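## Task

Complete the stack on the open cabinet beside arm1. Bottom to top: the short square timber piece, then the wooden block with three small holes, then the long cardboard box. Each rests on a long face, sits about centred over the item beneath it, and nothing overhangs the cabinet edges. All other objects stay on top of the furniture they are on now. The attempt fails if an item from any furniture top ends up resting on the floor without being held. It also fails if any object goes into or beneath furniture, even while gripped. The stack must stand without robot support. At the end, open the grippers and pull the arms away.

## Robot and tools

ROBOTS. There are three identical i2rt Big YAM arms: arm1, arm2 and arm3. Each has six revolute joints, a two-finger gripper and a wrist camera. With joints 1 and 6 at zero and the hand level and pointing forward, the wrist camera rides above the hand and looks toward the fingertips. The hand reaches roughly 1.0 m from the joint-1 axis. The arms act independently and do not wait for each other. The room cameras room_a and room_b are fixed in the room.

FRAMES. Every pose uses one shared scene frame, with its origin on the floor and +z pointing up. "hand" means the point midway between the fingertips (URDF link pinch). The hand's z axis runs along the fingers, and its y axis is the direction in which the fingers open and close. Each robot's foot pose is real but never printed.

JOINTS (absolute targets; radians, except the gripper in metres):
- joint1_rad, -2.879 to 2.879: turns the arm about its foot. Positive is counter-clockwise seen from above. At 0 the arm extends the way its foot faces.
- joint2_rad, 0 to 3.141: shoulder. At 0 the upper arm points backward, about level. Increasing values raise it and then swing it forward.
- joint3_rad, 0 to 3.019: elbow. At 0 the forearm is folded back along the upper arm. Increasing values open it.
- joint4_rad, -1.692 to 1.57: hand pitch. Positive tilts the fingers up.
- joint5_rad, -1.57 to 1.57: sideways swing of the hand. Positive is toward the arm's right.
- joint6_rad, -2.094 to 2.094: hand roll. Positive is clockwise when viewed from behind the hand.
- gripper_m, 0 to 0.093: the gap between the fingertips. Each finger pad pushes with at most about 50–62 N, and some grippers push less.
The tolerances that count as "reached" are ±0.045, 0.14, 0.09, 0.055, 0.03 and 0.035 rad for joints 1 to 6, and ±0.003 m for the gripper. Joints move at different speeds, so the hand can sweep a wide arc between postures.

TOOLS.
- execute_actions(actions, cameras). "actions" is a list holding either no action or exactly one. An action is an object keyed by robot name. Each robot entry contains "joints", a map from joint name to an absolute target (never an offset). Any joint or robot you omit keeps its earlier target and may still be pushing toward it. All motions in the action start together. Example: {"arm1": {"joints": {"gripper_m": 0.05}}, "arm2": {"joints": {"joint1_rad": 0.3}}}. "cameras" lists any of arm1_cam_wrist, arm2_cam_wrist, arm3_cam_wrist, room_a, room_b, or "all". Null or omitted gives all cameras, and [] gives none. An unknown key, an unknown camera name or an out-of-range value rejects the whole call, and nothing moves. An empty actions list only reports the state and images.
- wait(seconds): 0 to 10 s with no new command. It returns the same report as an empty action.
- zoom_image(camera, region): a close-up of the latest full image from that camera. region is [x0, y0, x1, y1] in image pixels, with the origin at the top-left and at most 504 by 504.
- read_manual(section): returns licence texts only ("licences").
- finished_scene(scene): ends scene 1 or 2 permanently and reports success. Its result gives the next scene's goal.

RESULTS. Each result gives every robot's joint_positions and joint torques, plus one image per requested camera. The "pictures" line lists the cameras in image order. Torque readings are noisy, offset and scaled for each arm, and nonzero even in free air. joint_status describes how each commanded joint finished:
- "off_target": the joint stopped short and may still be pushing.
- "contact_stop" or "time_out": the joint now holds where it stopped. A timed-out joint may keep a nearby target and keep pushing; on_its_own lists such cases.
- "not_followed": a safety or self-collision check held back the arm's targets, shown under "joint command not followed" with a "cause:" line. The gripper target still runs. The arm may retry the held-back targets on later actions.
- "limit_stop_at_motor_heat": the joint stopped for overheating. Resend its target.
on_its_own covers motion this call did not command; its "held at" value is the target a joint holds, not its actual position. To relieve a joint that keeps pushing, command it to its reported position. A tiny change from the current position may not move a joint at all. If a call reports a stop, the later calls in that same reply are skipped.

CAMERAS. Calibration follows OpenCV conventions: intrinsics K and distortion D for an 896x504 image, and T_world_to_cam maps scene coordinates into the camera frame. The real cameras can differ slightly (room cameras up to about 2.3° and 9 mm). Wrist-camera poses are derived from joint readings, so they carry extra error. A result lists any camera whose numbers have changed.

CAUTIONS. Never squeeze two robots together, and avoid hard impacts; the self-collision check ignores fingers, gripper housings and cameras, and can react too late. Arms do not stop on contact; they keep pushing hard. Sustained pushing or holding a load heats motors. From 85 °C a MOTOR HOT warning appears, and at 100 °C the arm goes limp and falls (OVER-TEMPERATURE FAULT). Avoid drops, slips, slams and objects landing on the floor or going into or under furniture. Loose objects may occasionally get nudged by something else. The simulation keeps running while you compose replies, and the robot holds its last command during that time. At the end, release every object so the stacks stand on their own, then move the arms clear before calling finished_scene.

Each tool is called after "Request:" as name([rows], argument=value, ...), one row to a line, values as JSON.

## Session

Request:
execute_actions(actions=[])

Scene clock: 0.00 s.
Joint torques (N m, as the arm reports them, + toward a larger angle): no reading
arm1.joint_positions: joint1_rad=+0.491 joint2_rad=+0.267 joint3_rad=+1.680 joint4_rad=-1.556 joint5_rad=-0.241 joint6_rad=-0.200 gripper_m=+0.094
arm1.joint_status: not commanded
arm1.hand: x=-0.1910 y=-1.2183 z=+1.4712 quat_wxyz=(+0.159, +0.698, +0.290, -0.635) (m; scene frame)
arm2.joint_positions: joint1_rad=+0.675 joint2_rad=+0.632 joint3_rad=+1.462 joint4_rad=-1.328 joint5_rad=-0.258 joint6_rad=+0.425 gripper_m=+0.095
arm2.joint_status: not commanded
arm2.hand: x=+0.1273 y=+0.1483 z=+1.5107 quat_wxyz=(-0.401, +0.090, -0.853, -0.323) (m; scene frame)
arm3.joint_positions: joint1_rad=-0.173 joint2_rad=+0.277 joint3_rad=+1.317 joint4_rad=-1.253 joint5_rad=-0.291 joint6_rad=-0.737 gripper_m=+0.095
arm3.joint_status: not commanded
arm3.hand: x=+0.4018 y=+1.1883 z=+1.4187 quat_wxyz=(-0.570, +0.187, -0.756, +0.263) (m; scene frame)
pictures: arm1_cam_wrist, arm2_cam_wrist, arm3_cam_wrist, room_a, room_b
camera_calibration (this result's frames):
arm1_cam_wrist: T_world_to_cam=[[-0.605538, 0.780952, 0.153092, 0.608132], [0.484851, 0.514579, -0.707198, 1.76495], [-0.631065, -0.354009, -0.690242, 0.586458], [0, 0, 0, 1]] pos_world=[-0.117397, -1.17552, 1.55987]
arm2_cam_wrist: T_world_to_cam=[[0.411132, -0.774545, -0.480677, 0.790972], [-0.903267, -0.275112, -0.329277, 0.657546], [0.1228, 0.569556, -0.812728, 1.25471], [0, 0, 0, 1]] pos_world=[0.114667, 0.0789135, 1.61645]
arm3_cam_wrist: T_world_to_cam=[[-0.0180376, -0.790001, 0.61284, 0.0783748], [-0.787622, -0.366341, -0.495426, 1.45948], [0.615895, -0.491622, -0.615614, 1.33461], [0, 0, 0, 1]] pos_world=[0.328955, 1.25271, 1.49664]
Images, in order (width x height): arm1_cam_wrist 896x504, arm2_cam_wrist 896x504, arm3_cam_wrist 896x504, room_a 896x504, room_b 896x504.

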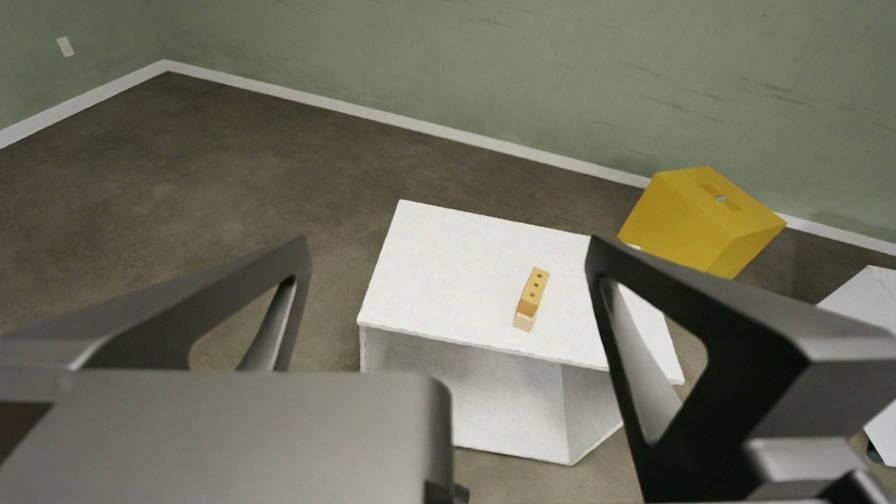

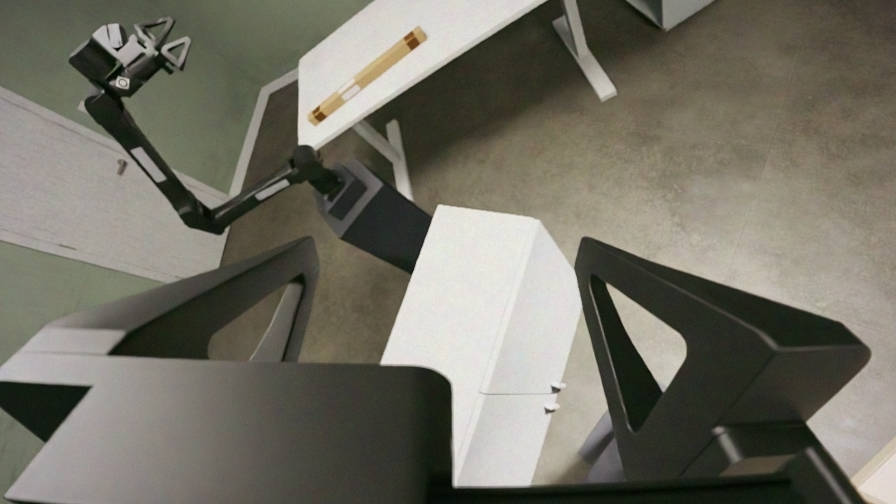

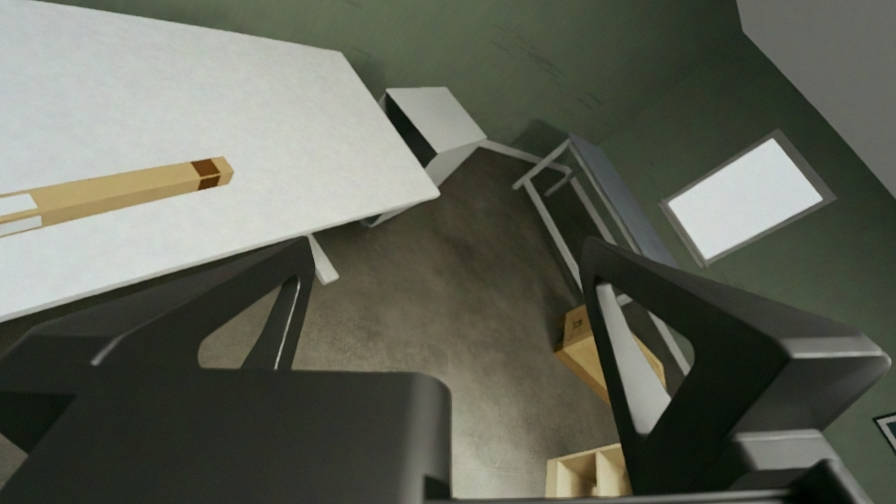

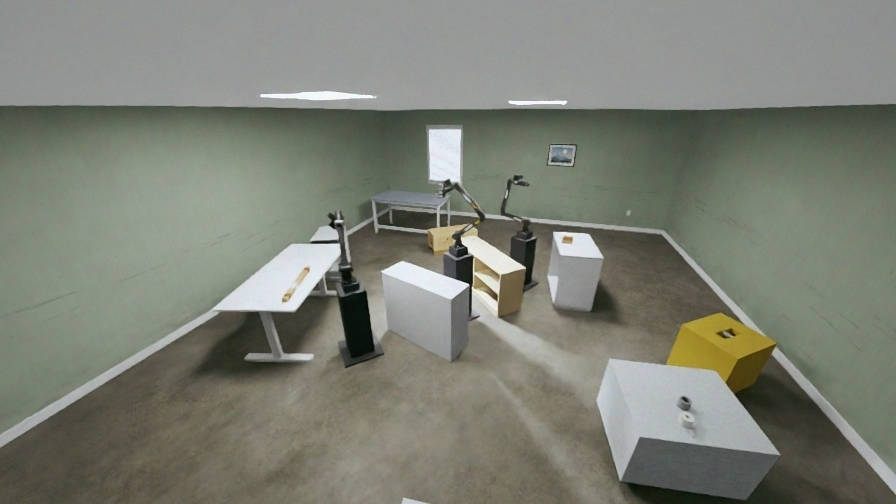

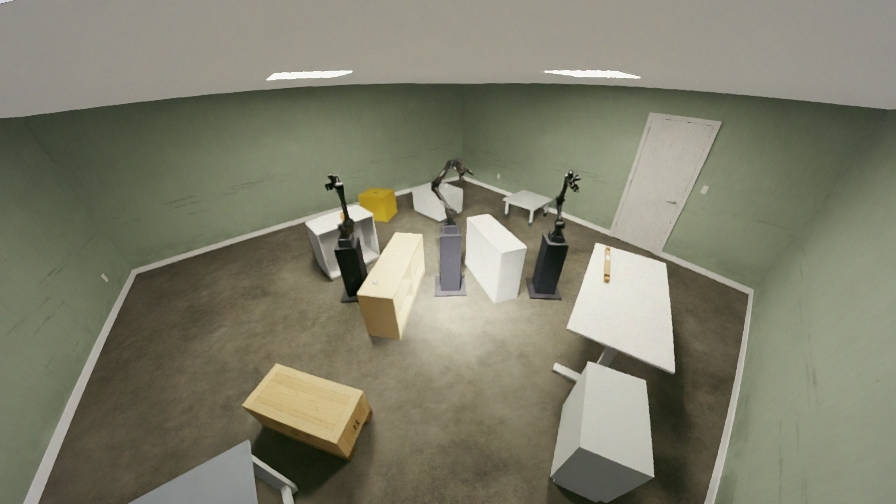

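Request:
zoom_image(camera="arm1_cam_wrist", region=[340, 180, 700, 400])

Request:
zoom_image(camera="room_b", region=[290, 170, 690, 380])

Request:
zoom_image(camera="room_a", region=[370, 170, 630, 370])

Region (340, 180, 700, 400) of arm1_cam_wrist's 896x504 image, scaled by 1.400, with more detail than that image has.

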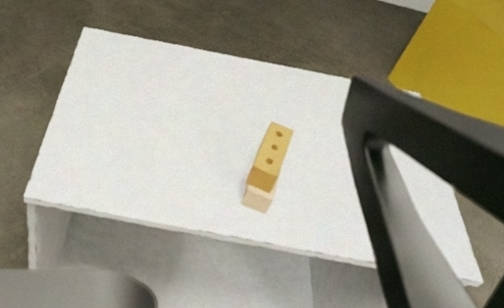

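Region (290, 170, 690, 380) of room_b's 896x504 image, scaled by 1.260, with more detail than that image has; it fills the top 265 rows of this view, and the rest is white.

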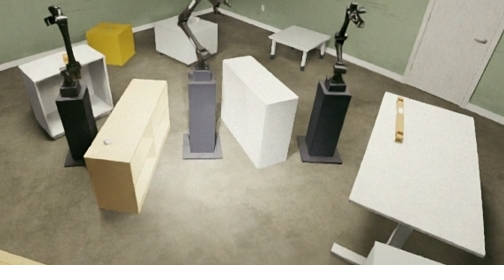

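Region (370, 170, 630, 370) of room_a's 896x504 image, scaled by 1.938, with more detail than that image has; it fills the top 388 rows of this view, and the rest is white.

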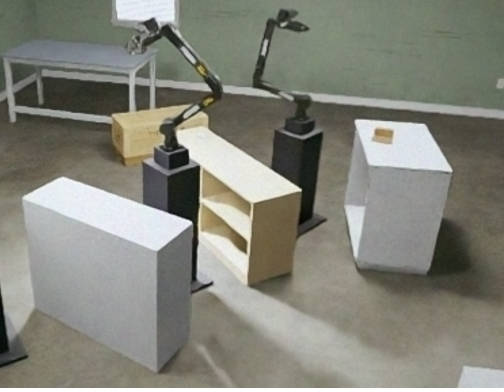

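Request:
execute_actions([
  {"arm1":{"joints":{"joint1_rad":0.263,"joint2_rad":1.276,"joint3_rad":1.39,"joint4_rad":-1.04,"joint5_rad":0,"joint6_rad":0}},"arm2":{"joints":{"joint1_rad":-1.48,"joint2_rad":1.39,"joint3_rad":0.78,"joint4_rad":-0.306,"joint5_rad":0,"joint6_rad":0}},"arm3":{"joints":{"joint1_rad":0.766,"joint2_rad":1.2,"joint3_rad":1.012,"joint4_rad":-0.73,"joint5_rad":0,"joint6_rad":0}}},
], cameras=["arm1_cam_wrist","arm2_cam_wrist","arm3_cam_wrist"])

Scene clock: 16.73 s.
Joint torques (N m, as the arm reports them, + toward a larger angle): arm1=[-0.52 -8.47 12.06  2.23  0.13  0.07] | arm2=[ -1.16 -10.7    8.34   1.75   0.    -0.07] | arm3=[-1.21 -8.42  8.79  2.74  0.21  0.13]
arm1.joint_positions: joint1_rad=+0.268 joint2_rad=+1.278 joint3_rad=+1.370 joint4_rad=-1.064 joint5_rad=-0.003 joint6_rad=-0.008 gripper_m=+0.094
arm1.joint_status: all done
arm1.hand: x=-0.7166 y=-1.2793 z=+1.1707 quat_wxyz=(+0.031, +0.953, +0.084, -0.288) (m; scene frame)
arm2.joint_positions: joint1_rad=-1.483 joint2_rad=+1.390 joint3_rad=+0.777 joint4_rad=-0.318 joint5_rad=+0.001 joint6_rad=+0.010 gripper_m=+0.095
arm2.joint_status: all done
arm2.hand: x=-0.1062 y=-0.4735 z=+1.0362 quat_wxyz=(-0.208, -0.706, -0.634, +0.237) (m; scene frame)
arm3.joint_positions: joint1_rad=+0.770 joint2_rad=+1.201 joint3_rad=+1.012 joint4_rad=-0.752 joint5_rad=-0.001 joint6_rad=-0.012 gripper_m=+0.095
arm3.joint_status: all done
arm3.hand: x=+0.7051 y=+1.3997 z=+1.0750 quat_wxyz=(-0.297, +0.220, -0.926, -0.071) (m; scene frame)
pictures: arm1_cam_wrist, arm2_cam_wrist, arm3_cam_wrist
camera_calibration (this result's frames):
arm1_cam_wrist: T_world_to_cam=[[-0.182361, 0.983215, -0.00570246, 1.13139], [0.98238, 0.182441, 0.0405647, 0.894927], [0.0409242, 0.00179544, -0.999161, 1.32414], [0, 0, 0, 1]] pos_world=[-0.727025, -1.27805, 1.29317]
arm2_cam_wrist: T_world_to_cam=[[-0.993883, 0.110332, 0.00483302, -0.0560088], [0.1102, 0.993664, -0.0220726, 0.509445], [-0.00723771, -0.021405, -0.999745, 1.152], [0, 0, 0, 1]] pos_world=[-0.103469, -0.475379, 1.16322]
arm3_cam_wrist: T_world_to_cam=[[0.449814, -0.893117, 0.00316058, 0.931275], [-0.893122, -0.449811, 0.00149678, 1.26253], [0.0000848692, -0.00349606, -0.999994, 1.20433], [0, 0, 0, 1]] pos_world=[0.708588, 1.40385, 1.19949]
Images, in order (width x height): arm1_cam_wrist 896x504, arm2_cam_wrist 896x504, arm3_cam_wrist 896x504.

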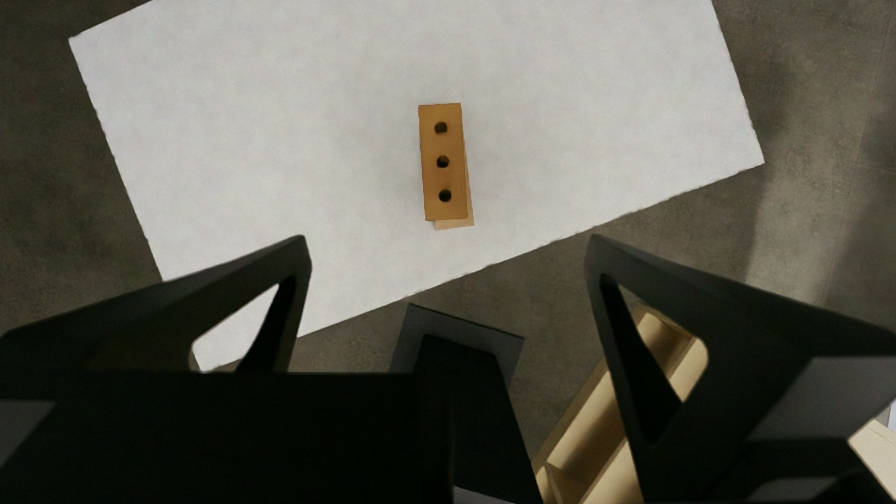

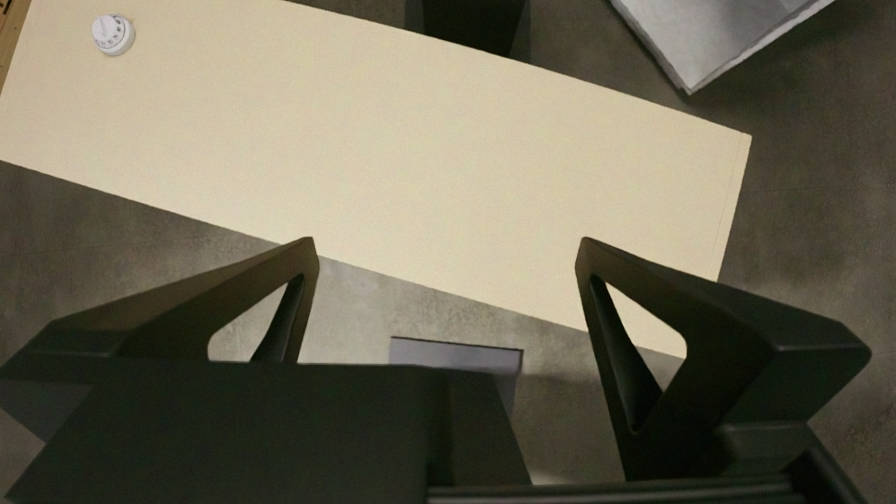

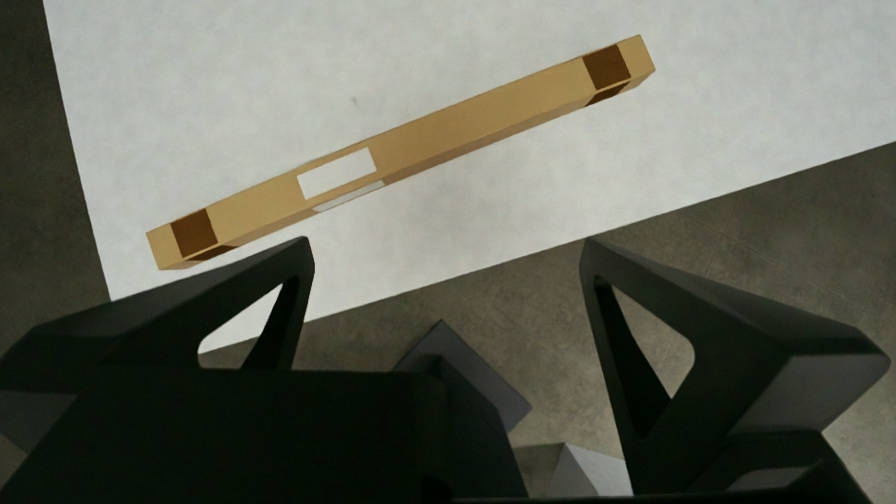

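Request:
zoom_image(camera="arm3_cam_wrist", region=[130, 180, 330, 290])

Request:
zoom_image(camera="arm3_cam_wrist", region=[520, 20, 680, 130])

Request:
zoom_image(camera="arm1_cam_wrist", region=[380, 90, 520, 250])

Region (130, 180, 330, 290) of arm3_cam_wrist's 896x504 image, scaled by 2.520, with more detail than that image has; it fills the top 277 rows of this view, and the rest is white.

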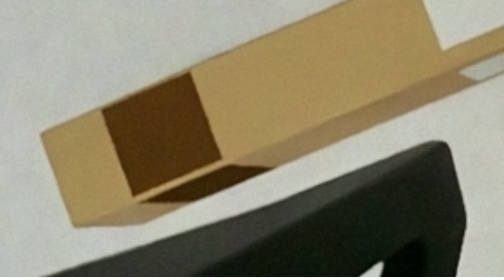

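Region (520, 20, 680, 130) of arm3_cam_wrist's 896x504 image, scaled by 3.150, with more detail than that image has; it fills the top 346 rows of this view, and the rest is white.

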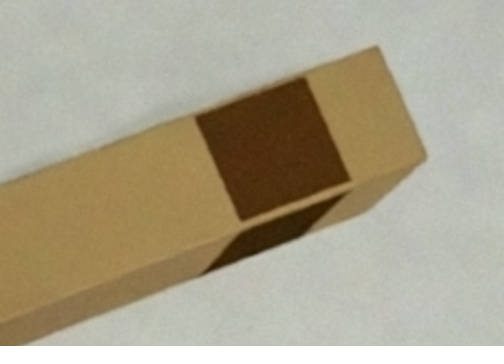

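Region (380, 90, 520, 250) of arm1_cam_wrist's 896x504 image, scaled by 3.150, with more detail than that image has; it fills the left 441 columns of this view, and the rest is white.

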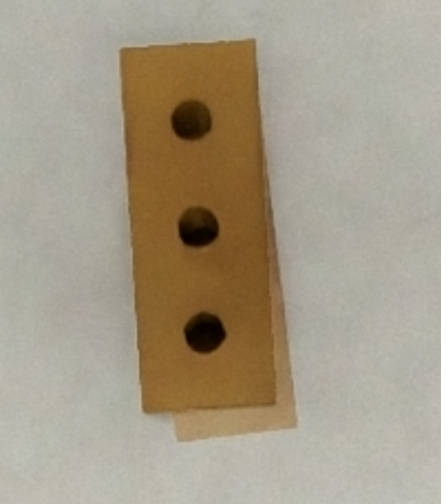

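Request:
zoom_image(camera="arm3_cam_wrist", region=[280, 120, 440, 230])

Region (280, 120, 440, 230) of arm3_cam_wrist's 896x504 image, scaled by 3.150, with more detail than that image has; it fills the top 346 rows of this view, and the rest is white.

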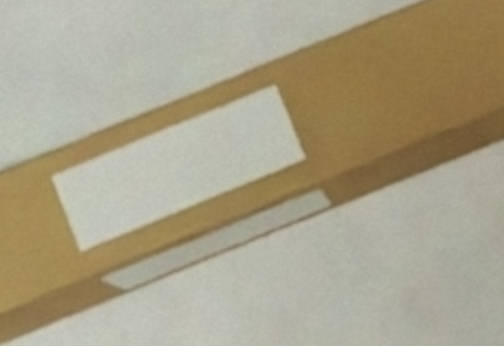

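Request:
execute_actions([
  {"arm1":{"joints":{"joint1_rad":0.12,"joint2_rad":1.81,"joint3_rad":1.625,"joint4_rad":-1.37}},"arm2":{"joints":{"joint1_rad":1.6}},"arm3":{"joints":{"joint1_rad":0.866,"joint2_rad":1.99,"joint3_rad":1.56,"joint4_rad":-1.105,"joint6_rad":1.29}}},
], cameras=["arm1_cam_wrist","arm2_cam_wrist","arm3_cam_wrist"])

Scene clock: 38.23 s.
Joint torques (N m, as the arm reports them, + toward a larger angle): arm1=[  0.61 -15.59  10.9   -0.63   0.01   0.06] | arm2=[ -0.43 -10.63   8.3    1.68   0.03  -0.05] | arm3=[ -1.31 -20.43  10.55  -0.16   0.3    0.13]
arm1.joint_positions: joint1_rad=+0.111 joint2_rad=+1.819 joint3_rad=+1.604 joint4_rad=-1.355 joint5_rad=-0.001 joint6_rad=-0.007 gripper_m=+0.094
arm1.joint_status: all done
arm1.hand: x=-0.7788 y=-1.2042 z=+0.9781 quat_wxyz=(+0.006, +1.000, +0.011, +0.006) (m; scene frame)
arm2.joint_positions: joint1_rad=+1.603 joint2_rad=+1.390 joint3_rad=+0.777 joint4_rad=-0.316 joint5_rad=+0.000 joint6_rad=+0.008 gripper_m=+0.095
arm2.joint_status: all done
arm2.hand: x=+0.0172 y=+0.4786 z=+1.0342 quat_wxyz=(-0.234, +0.613, -0.725, -0.210) (m; scene frame)
arm3.joint_positions: joint1_rad=+0.872 joint2_rad=+1.995 joint3_rad=+1.512 joint4_rad=-1.092 joint5_rad=-0.001 joint6_rad=+1.278 gripper_m=+0.095
arm3.joint_status: all done
arm3.hand: x=+0.7713 y=+1.4994 z=+0.8612 quat_wxyz=(+0.007, -0.352, -0.936, +0.003) (m; scene frame)
pictures: arm1_cam_wrist, arm2_cam_wrist, arm3_cam_wrist
camera_calibration (this result's frames):
arm1_cam_wrist: T_world_to_cam=[[-0.0270185, 0.999591, -0.00932246, 1.18933], [0.801533, 0.0272359, 0.59733, 0.077784], [0.59734, 0.00866671, -0.801941, 1.3829], [0, 0, 0, 1]] pos_world=[-0.856275, -1.20295, 1.07363]
arm2_cam_wrist: T_world_to_cam=[[0.986346, -0.163439, -0.0202339, 0.0845196], [-0.163824, -0.986305, -0.0191087, 0.498978], [-0.0168336, 0.0221626, -0.999613, 1.15049], [0, 0, 0, 1]] pos_world=[0.0177459, 0.48046, 1.16129]
arm3_cam_wrist: T_world_to_cam=[[-0.657372, -0.753464, 0.0123975, 1.6279], [-0.602378, 0.535297, 0.592114, -0.843111], [-0.452773, 0.381771, -0.805759, 0.595214], [0, 0, 0, 1]] pos_world=[0.831763, 1.45064, 0.958635]
Images, in order (width x height): arm1_cam_wrist 896x504, arm2_cam_wrist 896x504, arm3_cam_wrist 896x504.

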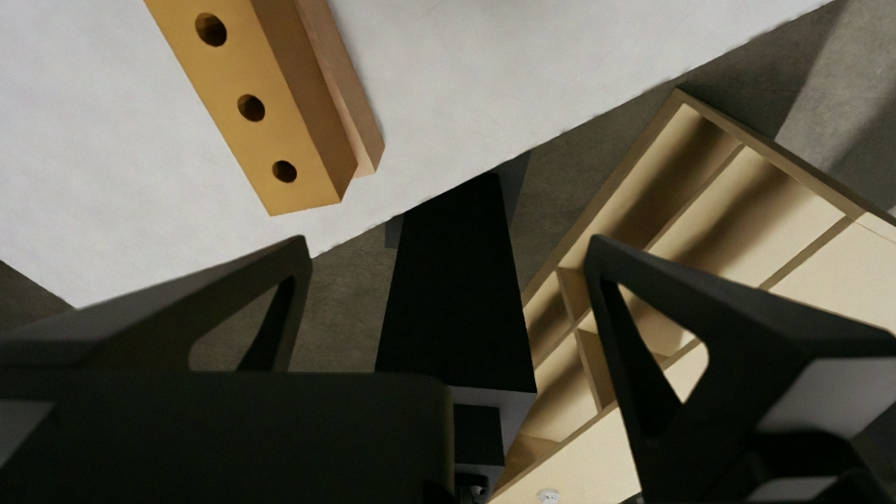

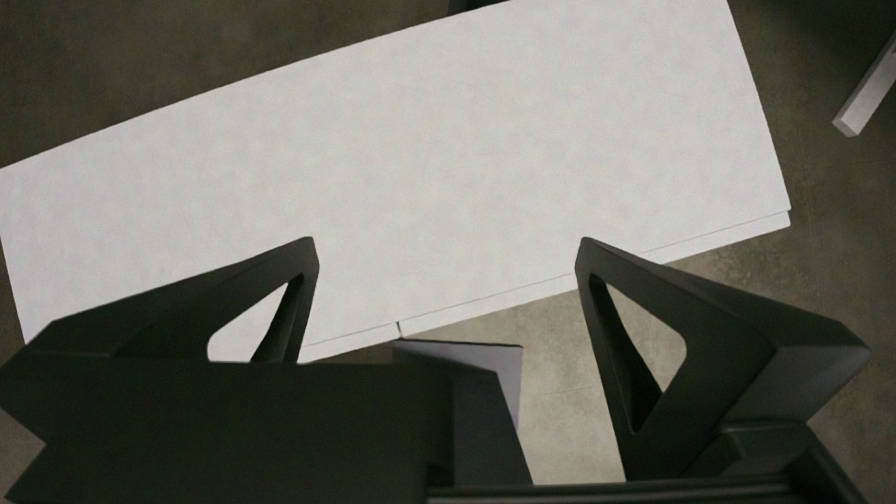

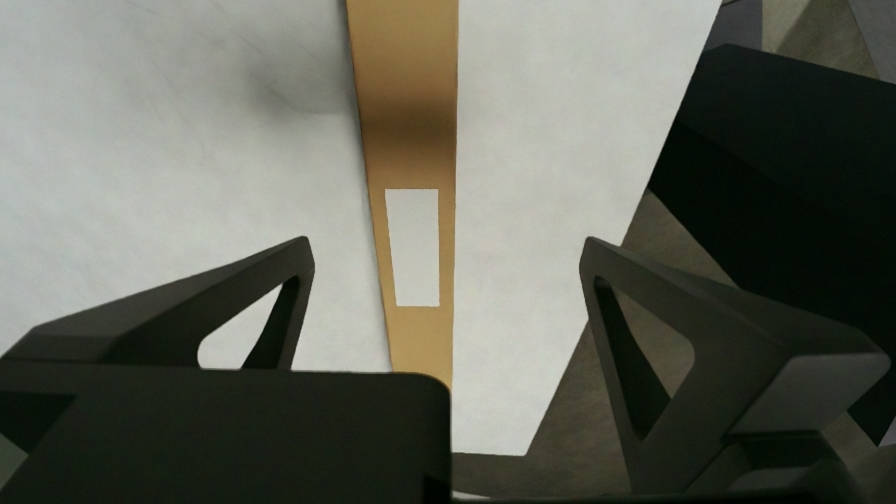

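Request:
execute_actions([
  {"arm1":{"joints":{"joint1_rad":0.43}},"arm2":{"joints":{"joint1_rad":2.8,"joint2_rad":2.03,"joint3_rad":1.475,"joint4_rad":-1.0,"joint6_rad":-1.8}},"arm3":{"joints":{"joint1_rad":0.852,"joint2_rad":2.085,"joint3_rad":1.585,"joint4_rad":-1.0}}},
], cameras=["arm1_cam_wrist","arm3_cam_wrist"])

Scene clock: 53.07 s.
Joint torques (N m, as the arm reports them, + toward a larger angle): arm1=[ -0.04 -15.65  10.93  -0.63   0.06   0.06] | arm2=[ -0.18 -17.91   9.81  -0.18  -0.02  -0.04] | arm3=[ -0.97 -21.1    9.52   1.2    0.3    0.13]
arm1.joint_positions: joint1_rad=+0.429 joint2_rad=+1.819 joint3_rad=+1.604 joint4_rad=-1.355 joint5_rad=-0.002 joint6_rad=-0.006 gripper_m=+0.094
arm1.joint_status: all done
arm1.hand: x=-0.7485 y=-1.3772 z=+0.9804 quat_wxyz=(+0.007, +0.986, +0.169, +0.005) (m; scene frame)
arm2.joint_positions: joint1_rad=+2.804 joint2_rad=+2.017 joint3_rad=+1.441 joint4_rad=-0.990 joint5_rad=-0.002 joint6_rad=-1.790 gripper_m=+0.095
arm2.joint_status: all done
arm2.hand: x=-0.5504 y=+0.2894 z=+0.9322 quat_wxyz=(-0.006, +0.807, +0.591, -0.007) (m; scene frame)
arm3.joint_positions: joint1_rad=+0.854 joint2_rad=+2.086 joint3_rad=+1.549 joint4_rad=-1.016 joint5_rad=-0.001 joint6_rad=+1.278 gripper_m=+0.095
arm3.joint_status: all done
arm3.hand: x=+0.7966 y=+1.5029 z=+0.8221 quat_wxyz=(+0.000, -0.360, -0.933, -0.006) (m; scene frame)
pictures: arm1_cam_wrist, arm3_cam_wrist
camera_calibration (this result's frames):
arm1_cam_wrist: T_world_to_cam=[[-0.337602, 0.941187, -0.0138885, 1.05469], [0.754382, 0.279361, 0.594025, 0.372071], [0.562968, 0.190067, -0.804327, 1.59454], [0, 0, 0, 1]] pos_world=[-0.822294, -1.39968, 1.07616]
arm3_cam_wrist: T_world_to_cam=[[-0.67092, -0.741466, -0.00970677, 1.65848], [-0.604337, 0.539159, 0.586587, -0.80629], [-0.429701, 0.39942, -0.809828, 0.532286], [0, 0, 0, 1]] pos_world=[0.854159, 1.45182, 0.920118]
Images, in order (width x height): arm1_cam_wrist 896x504, arm3_cam_wrist 896x504.

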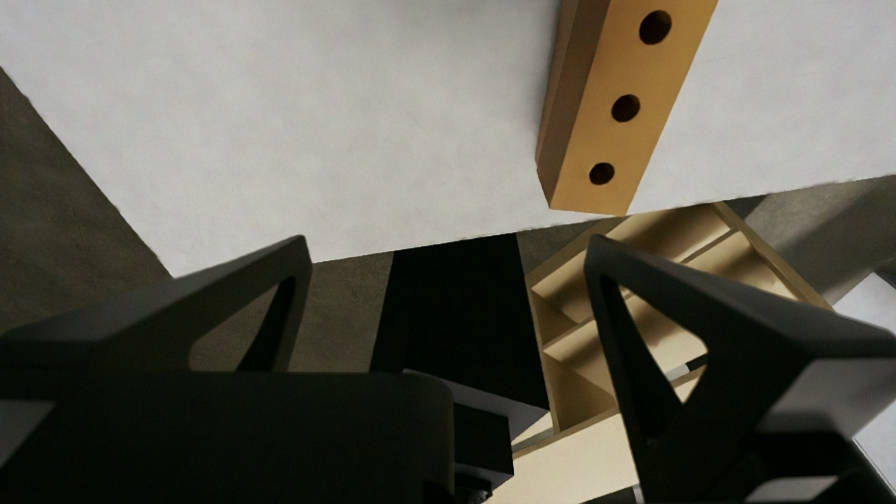

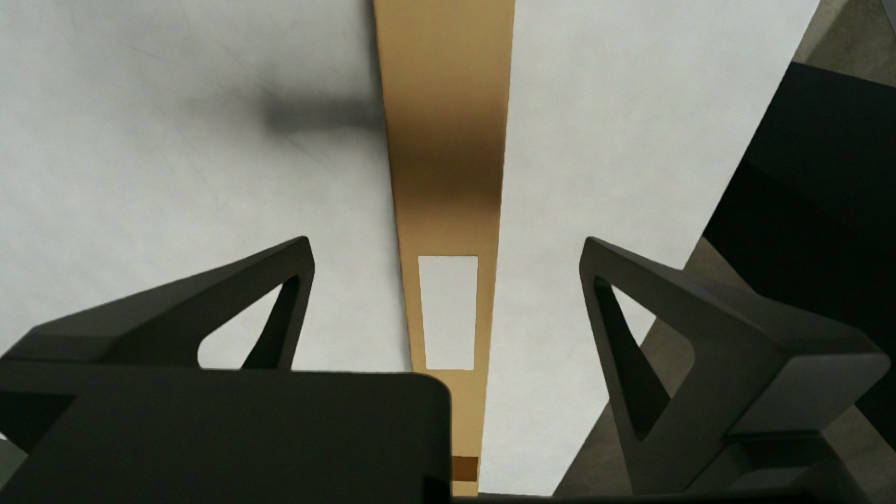

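Request:
execute_actions(actions=[])

Scene clock: 59.03 s.
Joint torques (N m, as the arm reports them, + toward a larger angle): arm1=[  0.06 -15.6   10.93  -0.61   0.06   0.06] | arm2=[ -0.54 -17.93   9.82  -0.18  -0.02  -0.07] | arm3=[ -0.97 -21.17   9.51   1.21   0.3    0.12]
arm1.joint_positions: joint1_rad=+0.429 joint2_rad=+1.819 joint3_rad=+1.604 joint4_rad=-1.355 joint5_rad=-0.002 joint6_rad=-0.006 gripper_m=+0.094
arm1.joint_status: all done
arm1.hand: x=-0.7485 y=-1.3772 z=+0.9804 quat_wxyz=(+0.007, +0.986, +0.169, +0.005) (m; scene frame)
arm2.joint_positions: joint1_rad=+2.804 joint2_rad=+2.017 joint3_rad=+1.441 joint4_rad=-0.990 joint5_rad=-0.002 joint6_rad=-1.790 gripper_m=+0.095
arm2.joint_status: all done
arm2.hand: x=-0.5504 y=+0.2894 z=+0.9322 quat_wxyz=(-0.006, +0.807, +0.591, -0.007) (m; scene frame)
arm3.joint_positions: joint1_rad=+0.854 joint2_rad=+2.086 joint3_rad=+1.549 joint4_rad=-1.016 joint5_rad=-0.001 joint6_rad=+1.278 gripper_m=+0.095
arm3.joint_status: all done
arm3.hand: x=+0.7966 y=+1.5029 z=+0.8221 quat_wxyz=(+0.000, -0.360, -0.933, -0.006) (m; scene frame)
pictures: arm1_cam_wrist, arm2_cam_wrist, arm3_cam_wrist, room_a, room_b
camera_calibration (this result's frames):
arm1_cam_wrist: T_world_to_cam=[[-0.337602, 0.941187, -0.0138885, 1.05469], [0.754382, 0.279361, 0.594025, 0.372071], [0.562968, 0.190067, -0.804327, 1.59454], [0, 0, 0, 1]] pos_world=[-0.822294, -1.39968, 1.07616]
arm2_cam_wrist: T_world_to_cam=[[-0.952327, 0.304601, 0.0170601, -0.625906], [0.258223, 0.775026, 0.576763, -0.615458], [0.16246, 0.553672, -0.816733, 0.817529], [0, 0, 0, 1]] pos_world=[-0.569957, 0.215004, 1.03335]
arm3_cam_wrist: T_world_to_cam=[[-0.67092, -0.741466, -0.00970677, 1.65848], [-0.604337, 0.539159, 0.586587, -0.80629], [-0.429701, 0.39942, -0.809828, 0.532286], [0, 0, 0, 1]] pos_world=[0.854159, 1.45182, 0.920118]
Images, in order (width x height): arm1_cam_wrist 896x504, arm2_cam_wrist 896x504, arm3_cam_wrist 896x504, room_a 896x504, room_b 896x504.

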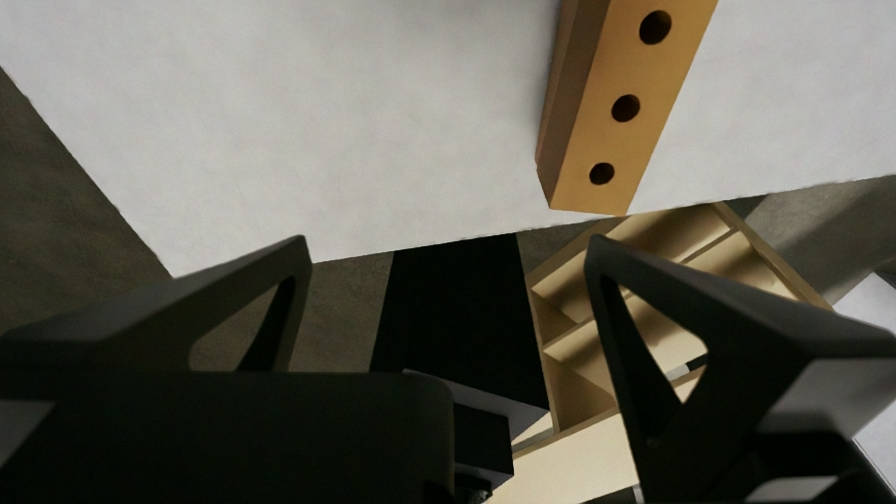

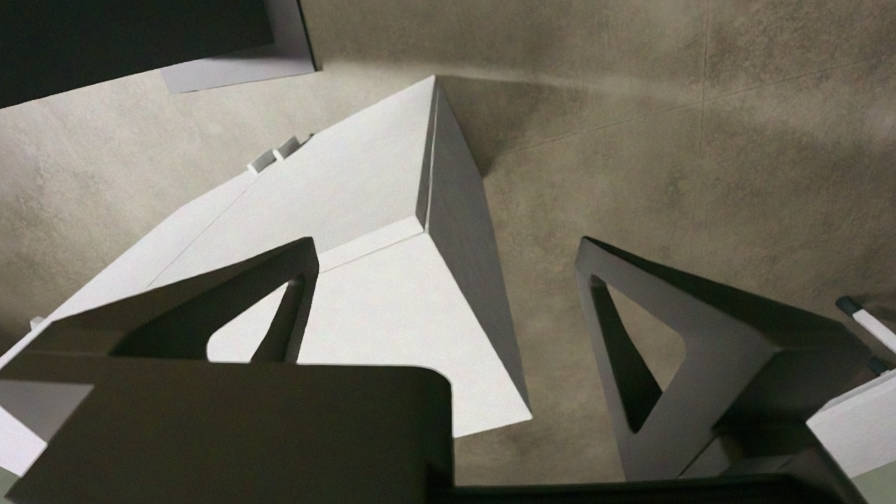

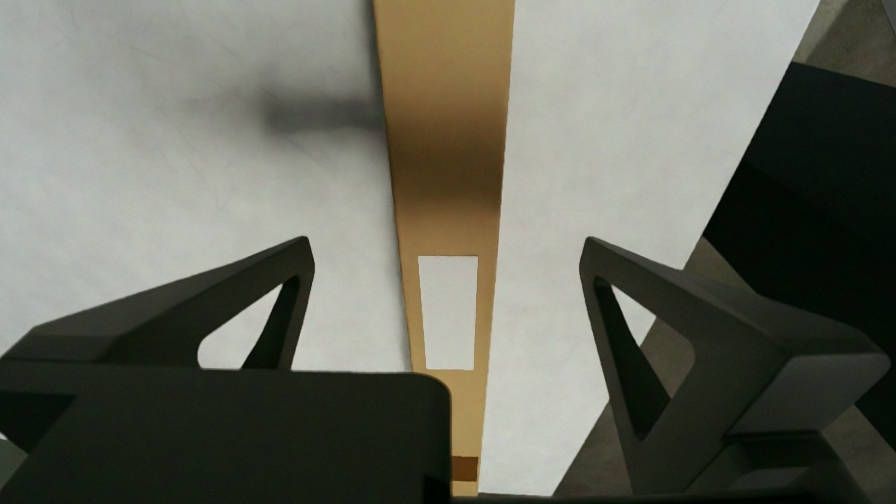

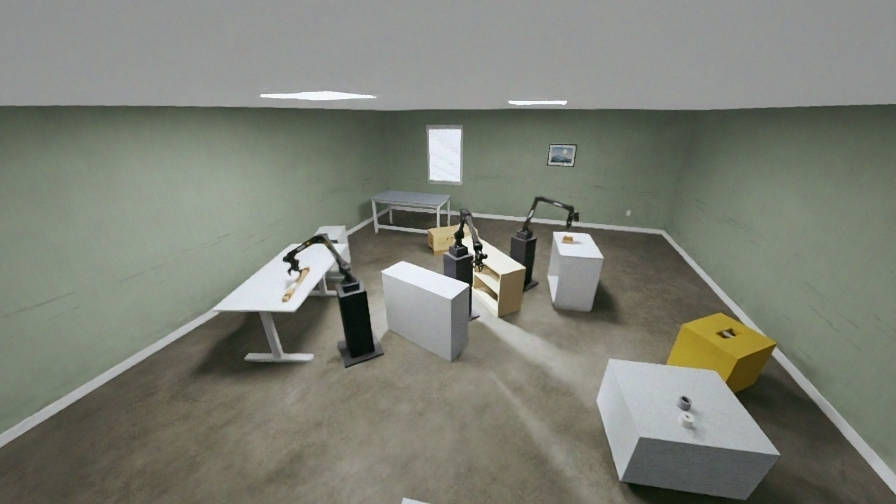

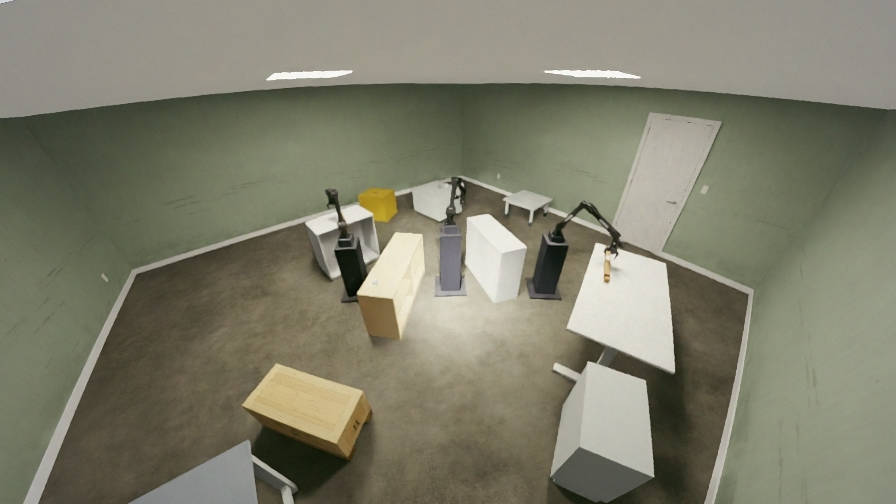

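Request:
execute_actions([
  {"arm3":{"joints":{"joint2_rad":2.2,"joint3_rad":1.54,"joint4_rad":-0.895}}},
], cameras=["arm3_cam_wrist"])

Scene clock: 61.80 s.
Joint torques (N m, as the arm reports them, + toward a larger angle): arm1=[  0.08 -15.6   10.91  -0.63   0.05   0.05] | arm2=[ -0.54 -17.93   9.81  -0.18  -0.02  -0.07] | arm3=[ -0.99 -22.34   6.53   1.12   0.3    0.13]
arm1.joint_positions: joint1_rad=+0.429 joint2_rad=+1.819 joint3_rad=+1.604 joint4_rad=-1.355 joint5_rad=-0.002 joint6_rad=-0.006 gripper_m=+0.094
arm1.joint_status: not commanded
arm1.hand: x=-0.7485 y=-1.3772 z=+0.9804 quat_wxyz=(+0.007, +0.986, +0.169, +0.005) (m; scene frame)
arm2.joint_positions: joint1_rad=+2.804 joint2_rad=+2.017 joint3_rad=+1.441 joint4_rad=-0.990 joint5_rad=-0.002 joint6_rad=-1.790 gripper_m=+0.095
arm2.joint_status: not commanded
arm2.hand: x=-0.5504 y=+0.2894 z=+0.9322 quat_wxyz=(-0.006, +0.807, +0.591, -0.007) (m; scene frame)
arm3.joint_positions: joint1_rad=+0.854 joint2_rad=+2.207 joint3_rad=+1.537 joint4_rad=-0.910 joint5_rad=-0.001 joint6_rad=+1.278 gripper_m=+0.095
arm3.joint_status: all done
arm3.hand: x=+0.7942 y=+1.5020 z=+0.7480 quat_wxyz=(+0.009, -0.360, -0.933, +0.005) (m; scene frame)
pictures: arm3_cam_wrist
camera_calibration (this result's frames):
arm3_cam_wrist: T_world_to_cam=[[-0.670968, -0.741285, 0.0173099, 1.63513], [-0.589958, 0.547847, 0.593139, -0.793174], [-0.449168, 0.387765, -0.804914, 0.500889], [0, 0, 0, 1]] pos_world=[0.854162, 1.45241, 0.845331]
Images, in order (width x height): arm3_cam_wrist 896x504.

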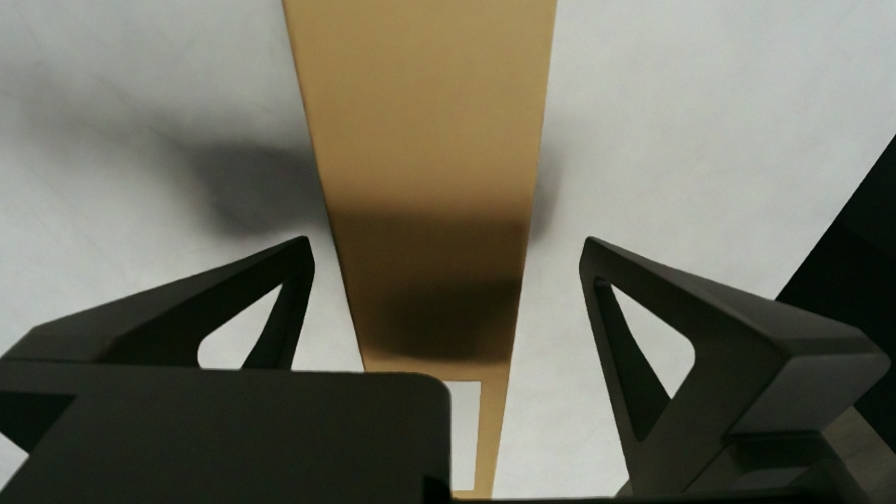

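Request:
execute_actions([
  {"arm3":{"joints":{"gripper_m":0.03}}},
], cameras=["arm3_cam_wrist"])

Request:
execute_actions([
  {"arm3":{"joints":{"joint2_rad":1.93,"joint4_rad":-1.19}}},
], cameras=["arm3_cam_wrist","room_a"])

Scene clock: 63.53 s.
Joint torques (N m, as the arm reports them, + toward a larger angle): arm1=[  0.14 -15.59  10.93  -0.64   0.06   0.05] | arm2=[ -0.54 -17.93   9.81  -0.18  -0.02  -0.06] | arm3=[ -0.94 -22.47   6.52   1.06   0.29   0.11]
arm1.joint_positions: joint1_rad=+0.429 joint2_rad=+1.819 joint3_rad=+1.604 joint4_rad=-1.355 joint5_rad=-0.002 joint6_rad=-0.006 gripper_m=+0.094
arm1.joint_status: not commanded
arm1.hand: x=-0.7485 y=-1.3772 z=+0.9804 quat_wxyz=(+0.007, +0.986, +0.169, +0.005) (m; scene frame)
arm2.joint_positions: joint1_rad=+2.804 joint2_rad=+2.017 joint3_rad=+1.441 joint4_rad=-0.990 joint5_rad=-0.002 joint6_rad=-1.790 gripper_m=+0.095
arm2.joint_status: not commanded
arm2.hand: x=-0.5504 y=+0.2894 z=+0.9322 quat_wxyz=(-0.006, +0.807, +0.591, -0.007) (m; scene frame)
arm3.joint_positions: joint1_rad=+0.854 joint2_rad=+2.207 joint3_rad=+1.537 joint4_rad=-0.909 joint5_rad=-0.001 joint6_rad=+1.280 gripper_m=+0.049
arm3.joint_status: gripper_m off_target (ended at +0.049, target +0.030)
arm3.hand: x=+0.7944 y=+1.5021 z=+0.7480 quat_wxyz=(+0.008, -0.361, -0.932, +0.004) (m; scene frame)
pictures: arm3_cam_wrist
camera_calibration (this result's frames):
arm3_cam_wrist: T_world_to_cam=[[-0.672395, -0.740006, 0.0166036, 1.63505], [-0.5893, 0.548763, 0.592946, -0.794885], [-0.447895, 0.388909, -0.805071, 0.498308], [0, 0, 0, 1]] pos_world=[0.854164, 1.45235, 0.845349]
Images, in order (width x height): arm3_cam_wrist 896x504.

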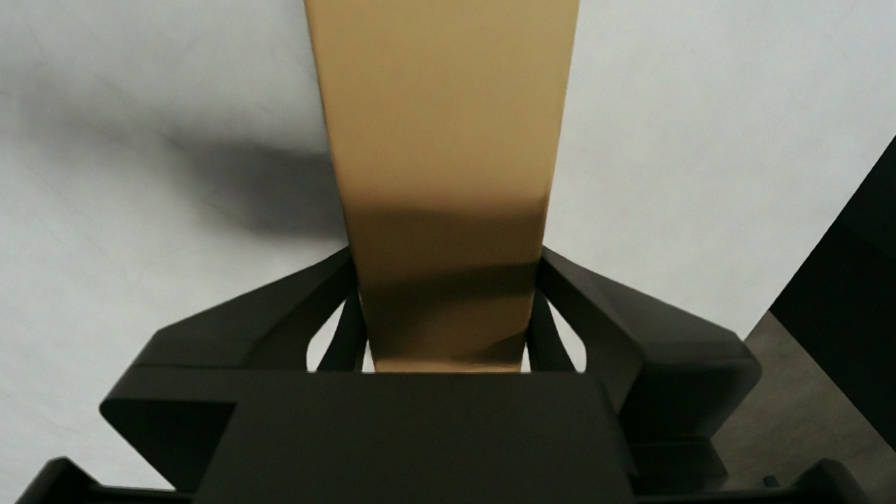

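Scene clock: 64.93 s.
Joint torques (N m, as the arm reports them, + toward a larger angle): arm1=[  0.02 -15.53  10.93  -0.65   0.06   0.05] | arm2=[ -0.55 -17.97   9.81  -0.18  -0.02  -0.07] | arm3=[ -1.   -19.6    7.84  -0.27   0.29   0.1 ]
arm1.joint_positions: joint1_rad=+0.429 joint2_rad=+1.819 joint3_rad=+1.604 joint4_rad=-1.355 joint5_rad=-0.002 joint6_rad=-0.006 gripper_m=+0.094
arm1.joint_status: not commanded
arm1.hand: x=-0.7485 y=-1.3772 z=+0.9804 quat_wxyz=(+0.007, +0.986, +0.169, +0.005) (m; scene frame)
arm2.joint_positions: joint1_rad=+2.804 joint2_rad=+2.017 joint3_rad=+1.441 joint4_rad=-0.990 joint5_rad=-0.002 joint6_rad=-1.790 gripper_m=+0.095
arm2.joint_status: not commanded
arm2.hand: x=-0.5504 y=+0.2894 z=+0.9322 quat_wxyz=(-0.006, +0.807, +0.591, -0.007) (m; scene frame)
arm3.joint_positions: joint1_rad=+0.854 joint2_rad=+1.931 joint3_rad=+1.534 joint4_rad=-1.175 joint5_rad=-0.001 joint6_rad=+1.280 gripper_m=+0.049
arm3.joint_status: all done
arm3.hand: x=+0.7722 y=+1.4876 z=+0.9043 quat_wxyz=(+0.006, -0.361, -0.932, +0.001) (m; scene frame)
pictures: arm3_cam_wrist, room_a
camera_calibration (this result's frames):
arm3_cam_wrist: T_world_to_cam=[[-0.672523, -0.740022, 0.00893326, 1.61384], [-0.593336, 0.546353, 0.591143, -0.884266], [-0.44234, 0.392257, -0.806517, 0.611869], [0, 0, 0, 1]] pos_world=[0.831336, 1.43739, 1.00179]
Images, in order (width x height): arm3_cam_wrist 896x504, room_a 896x504.

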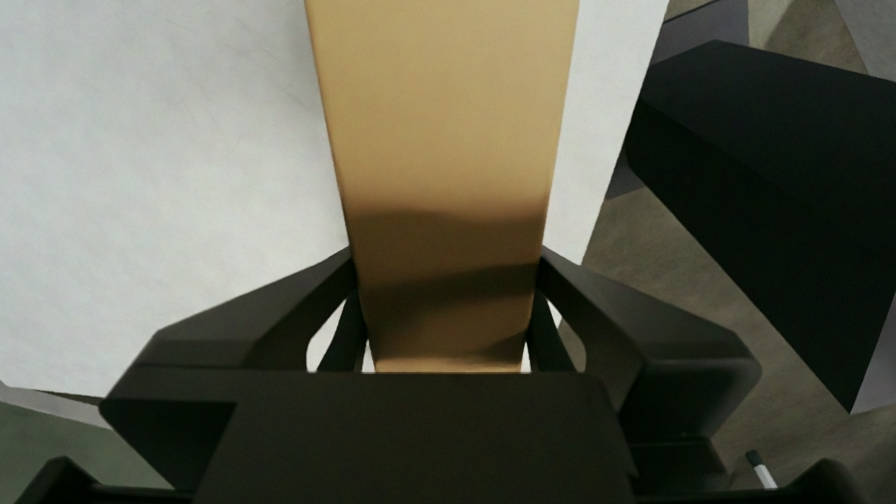

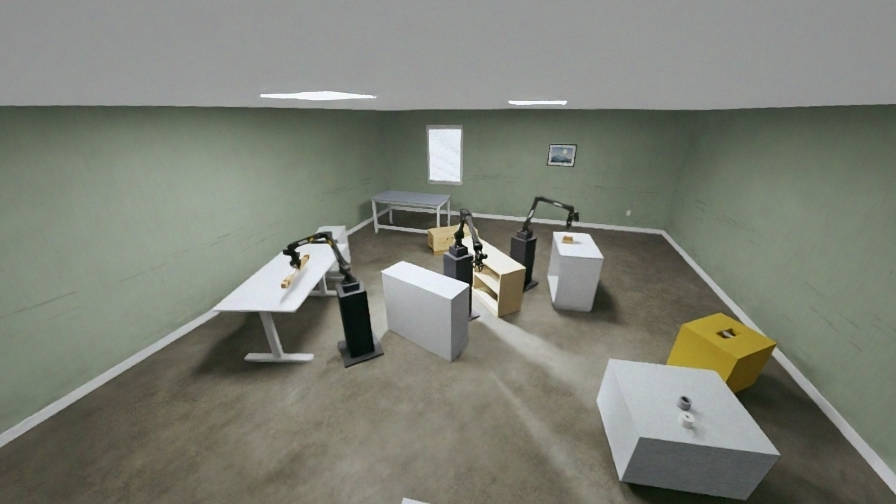

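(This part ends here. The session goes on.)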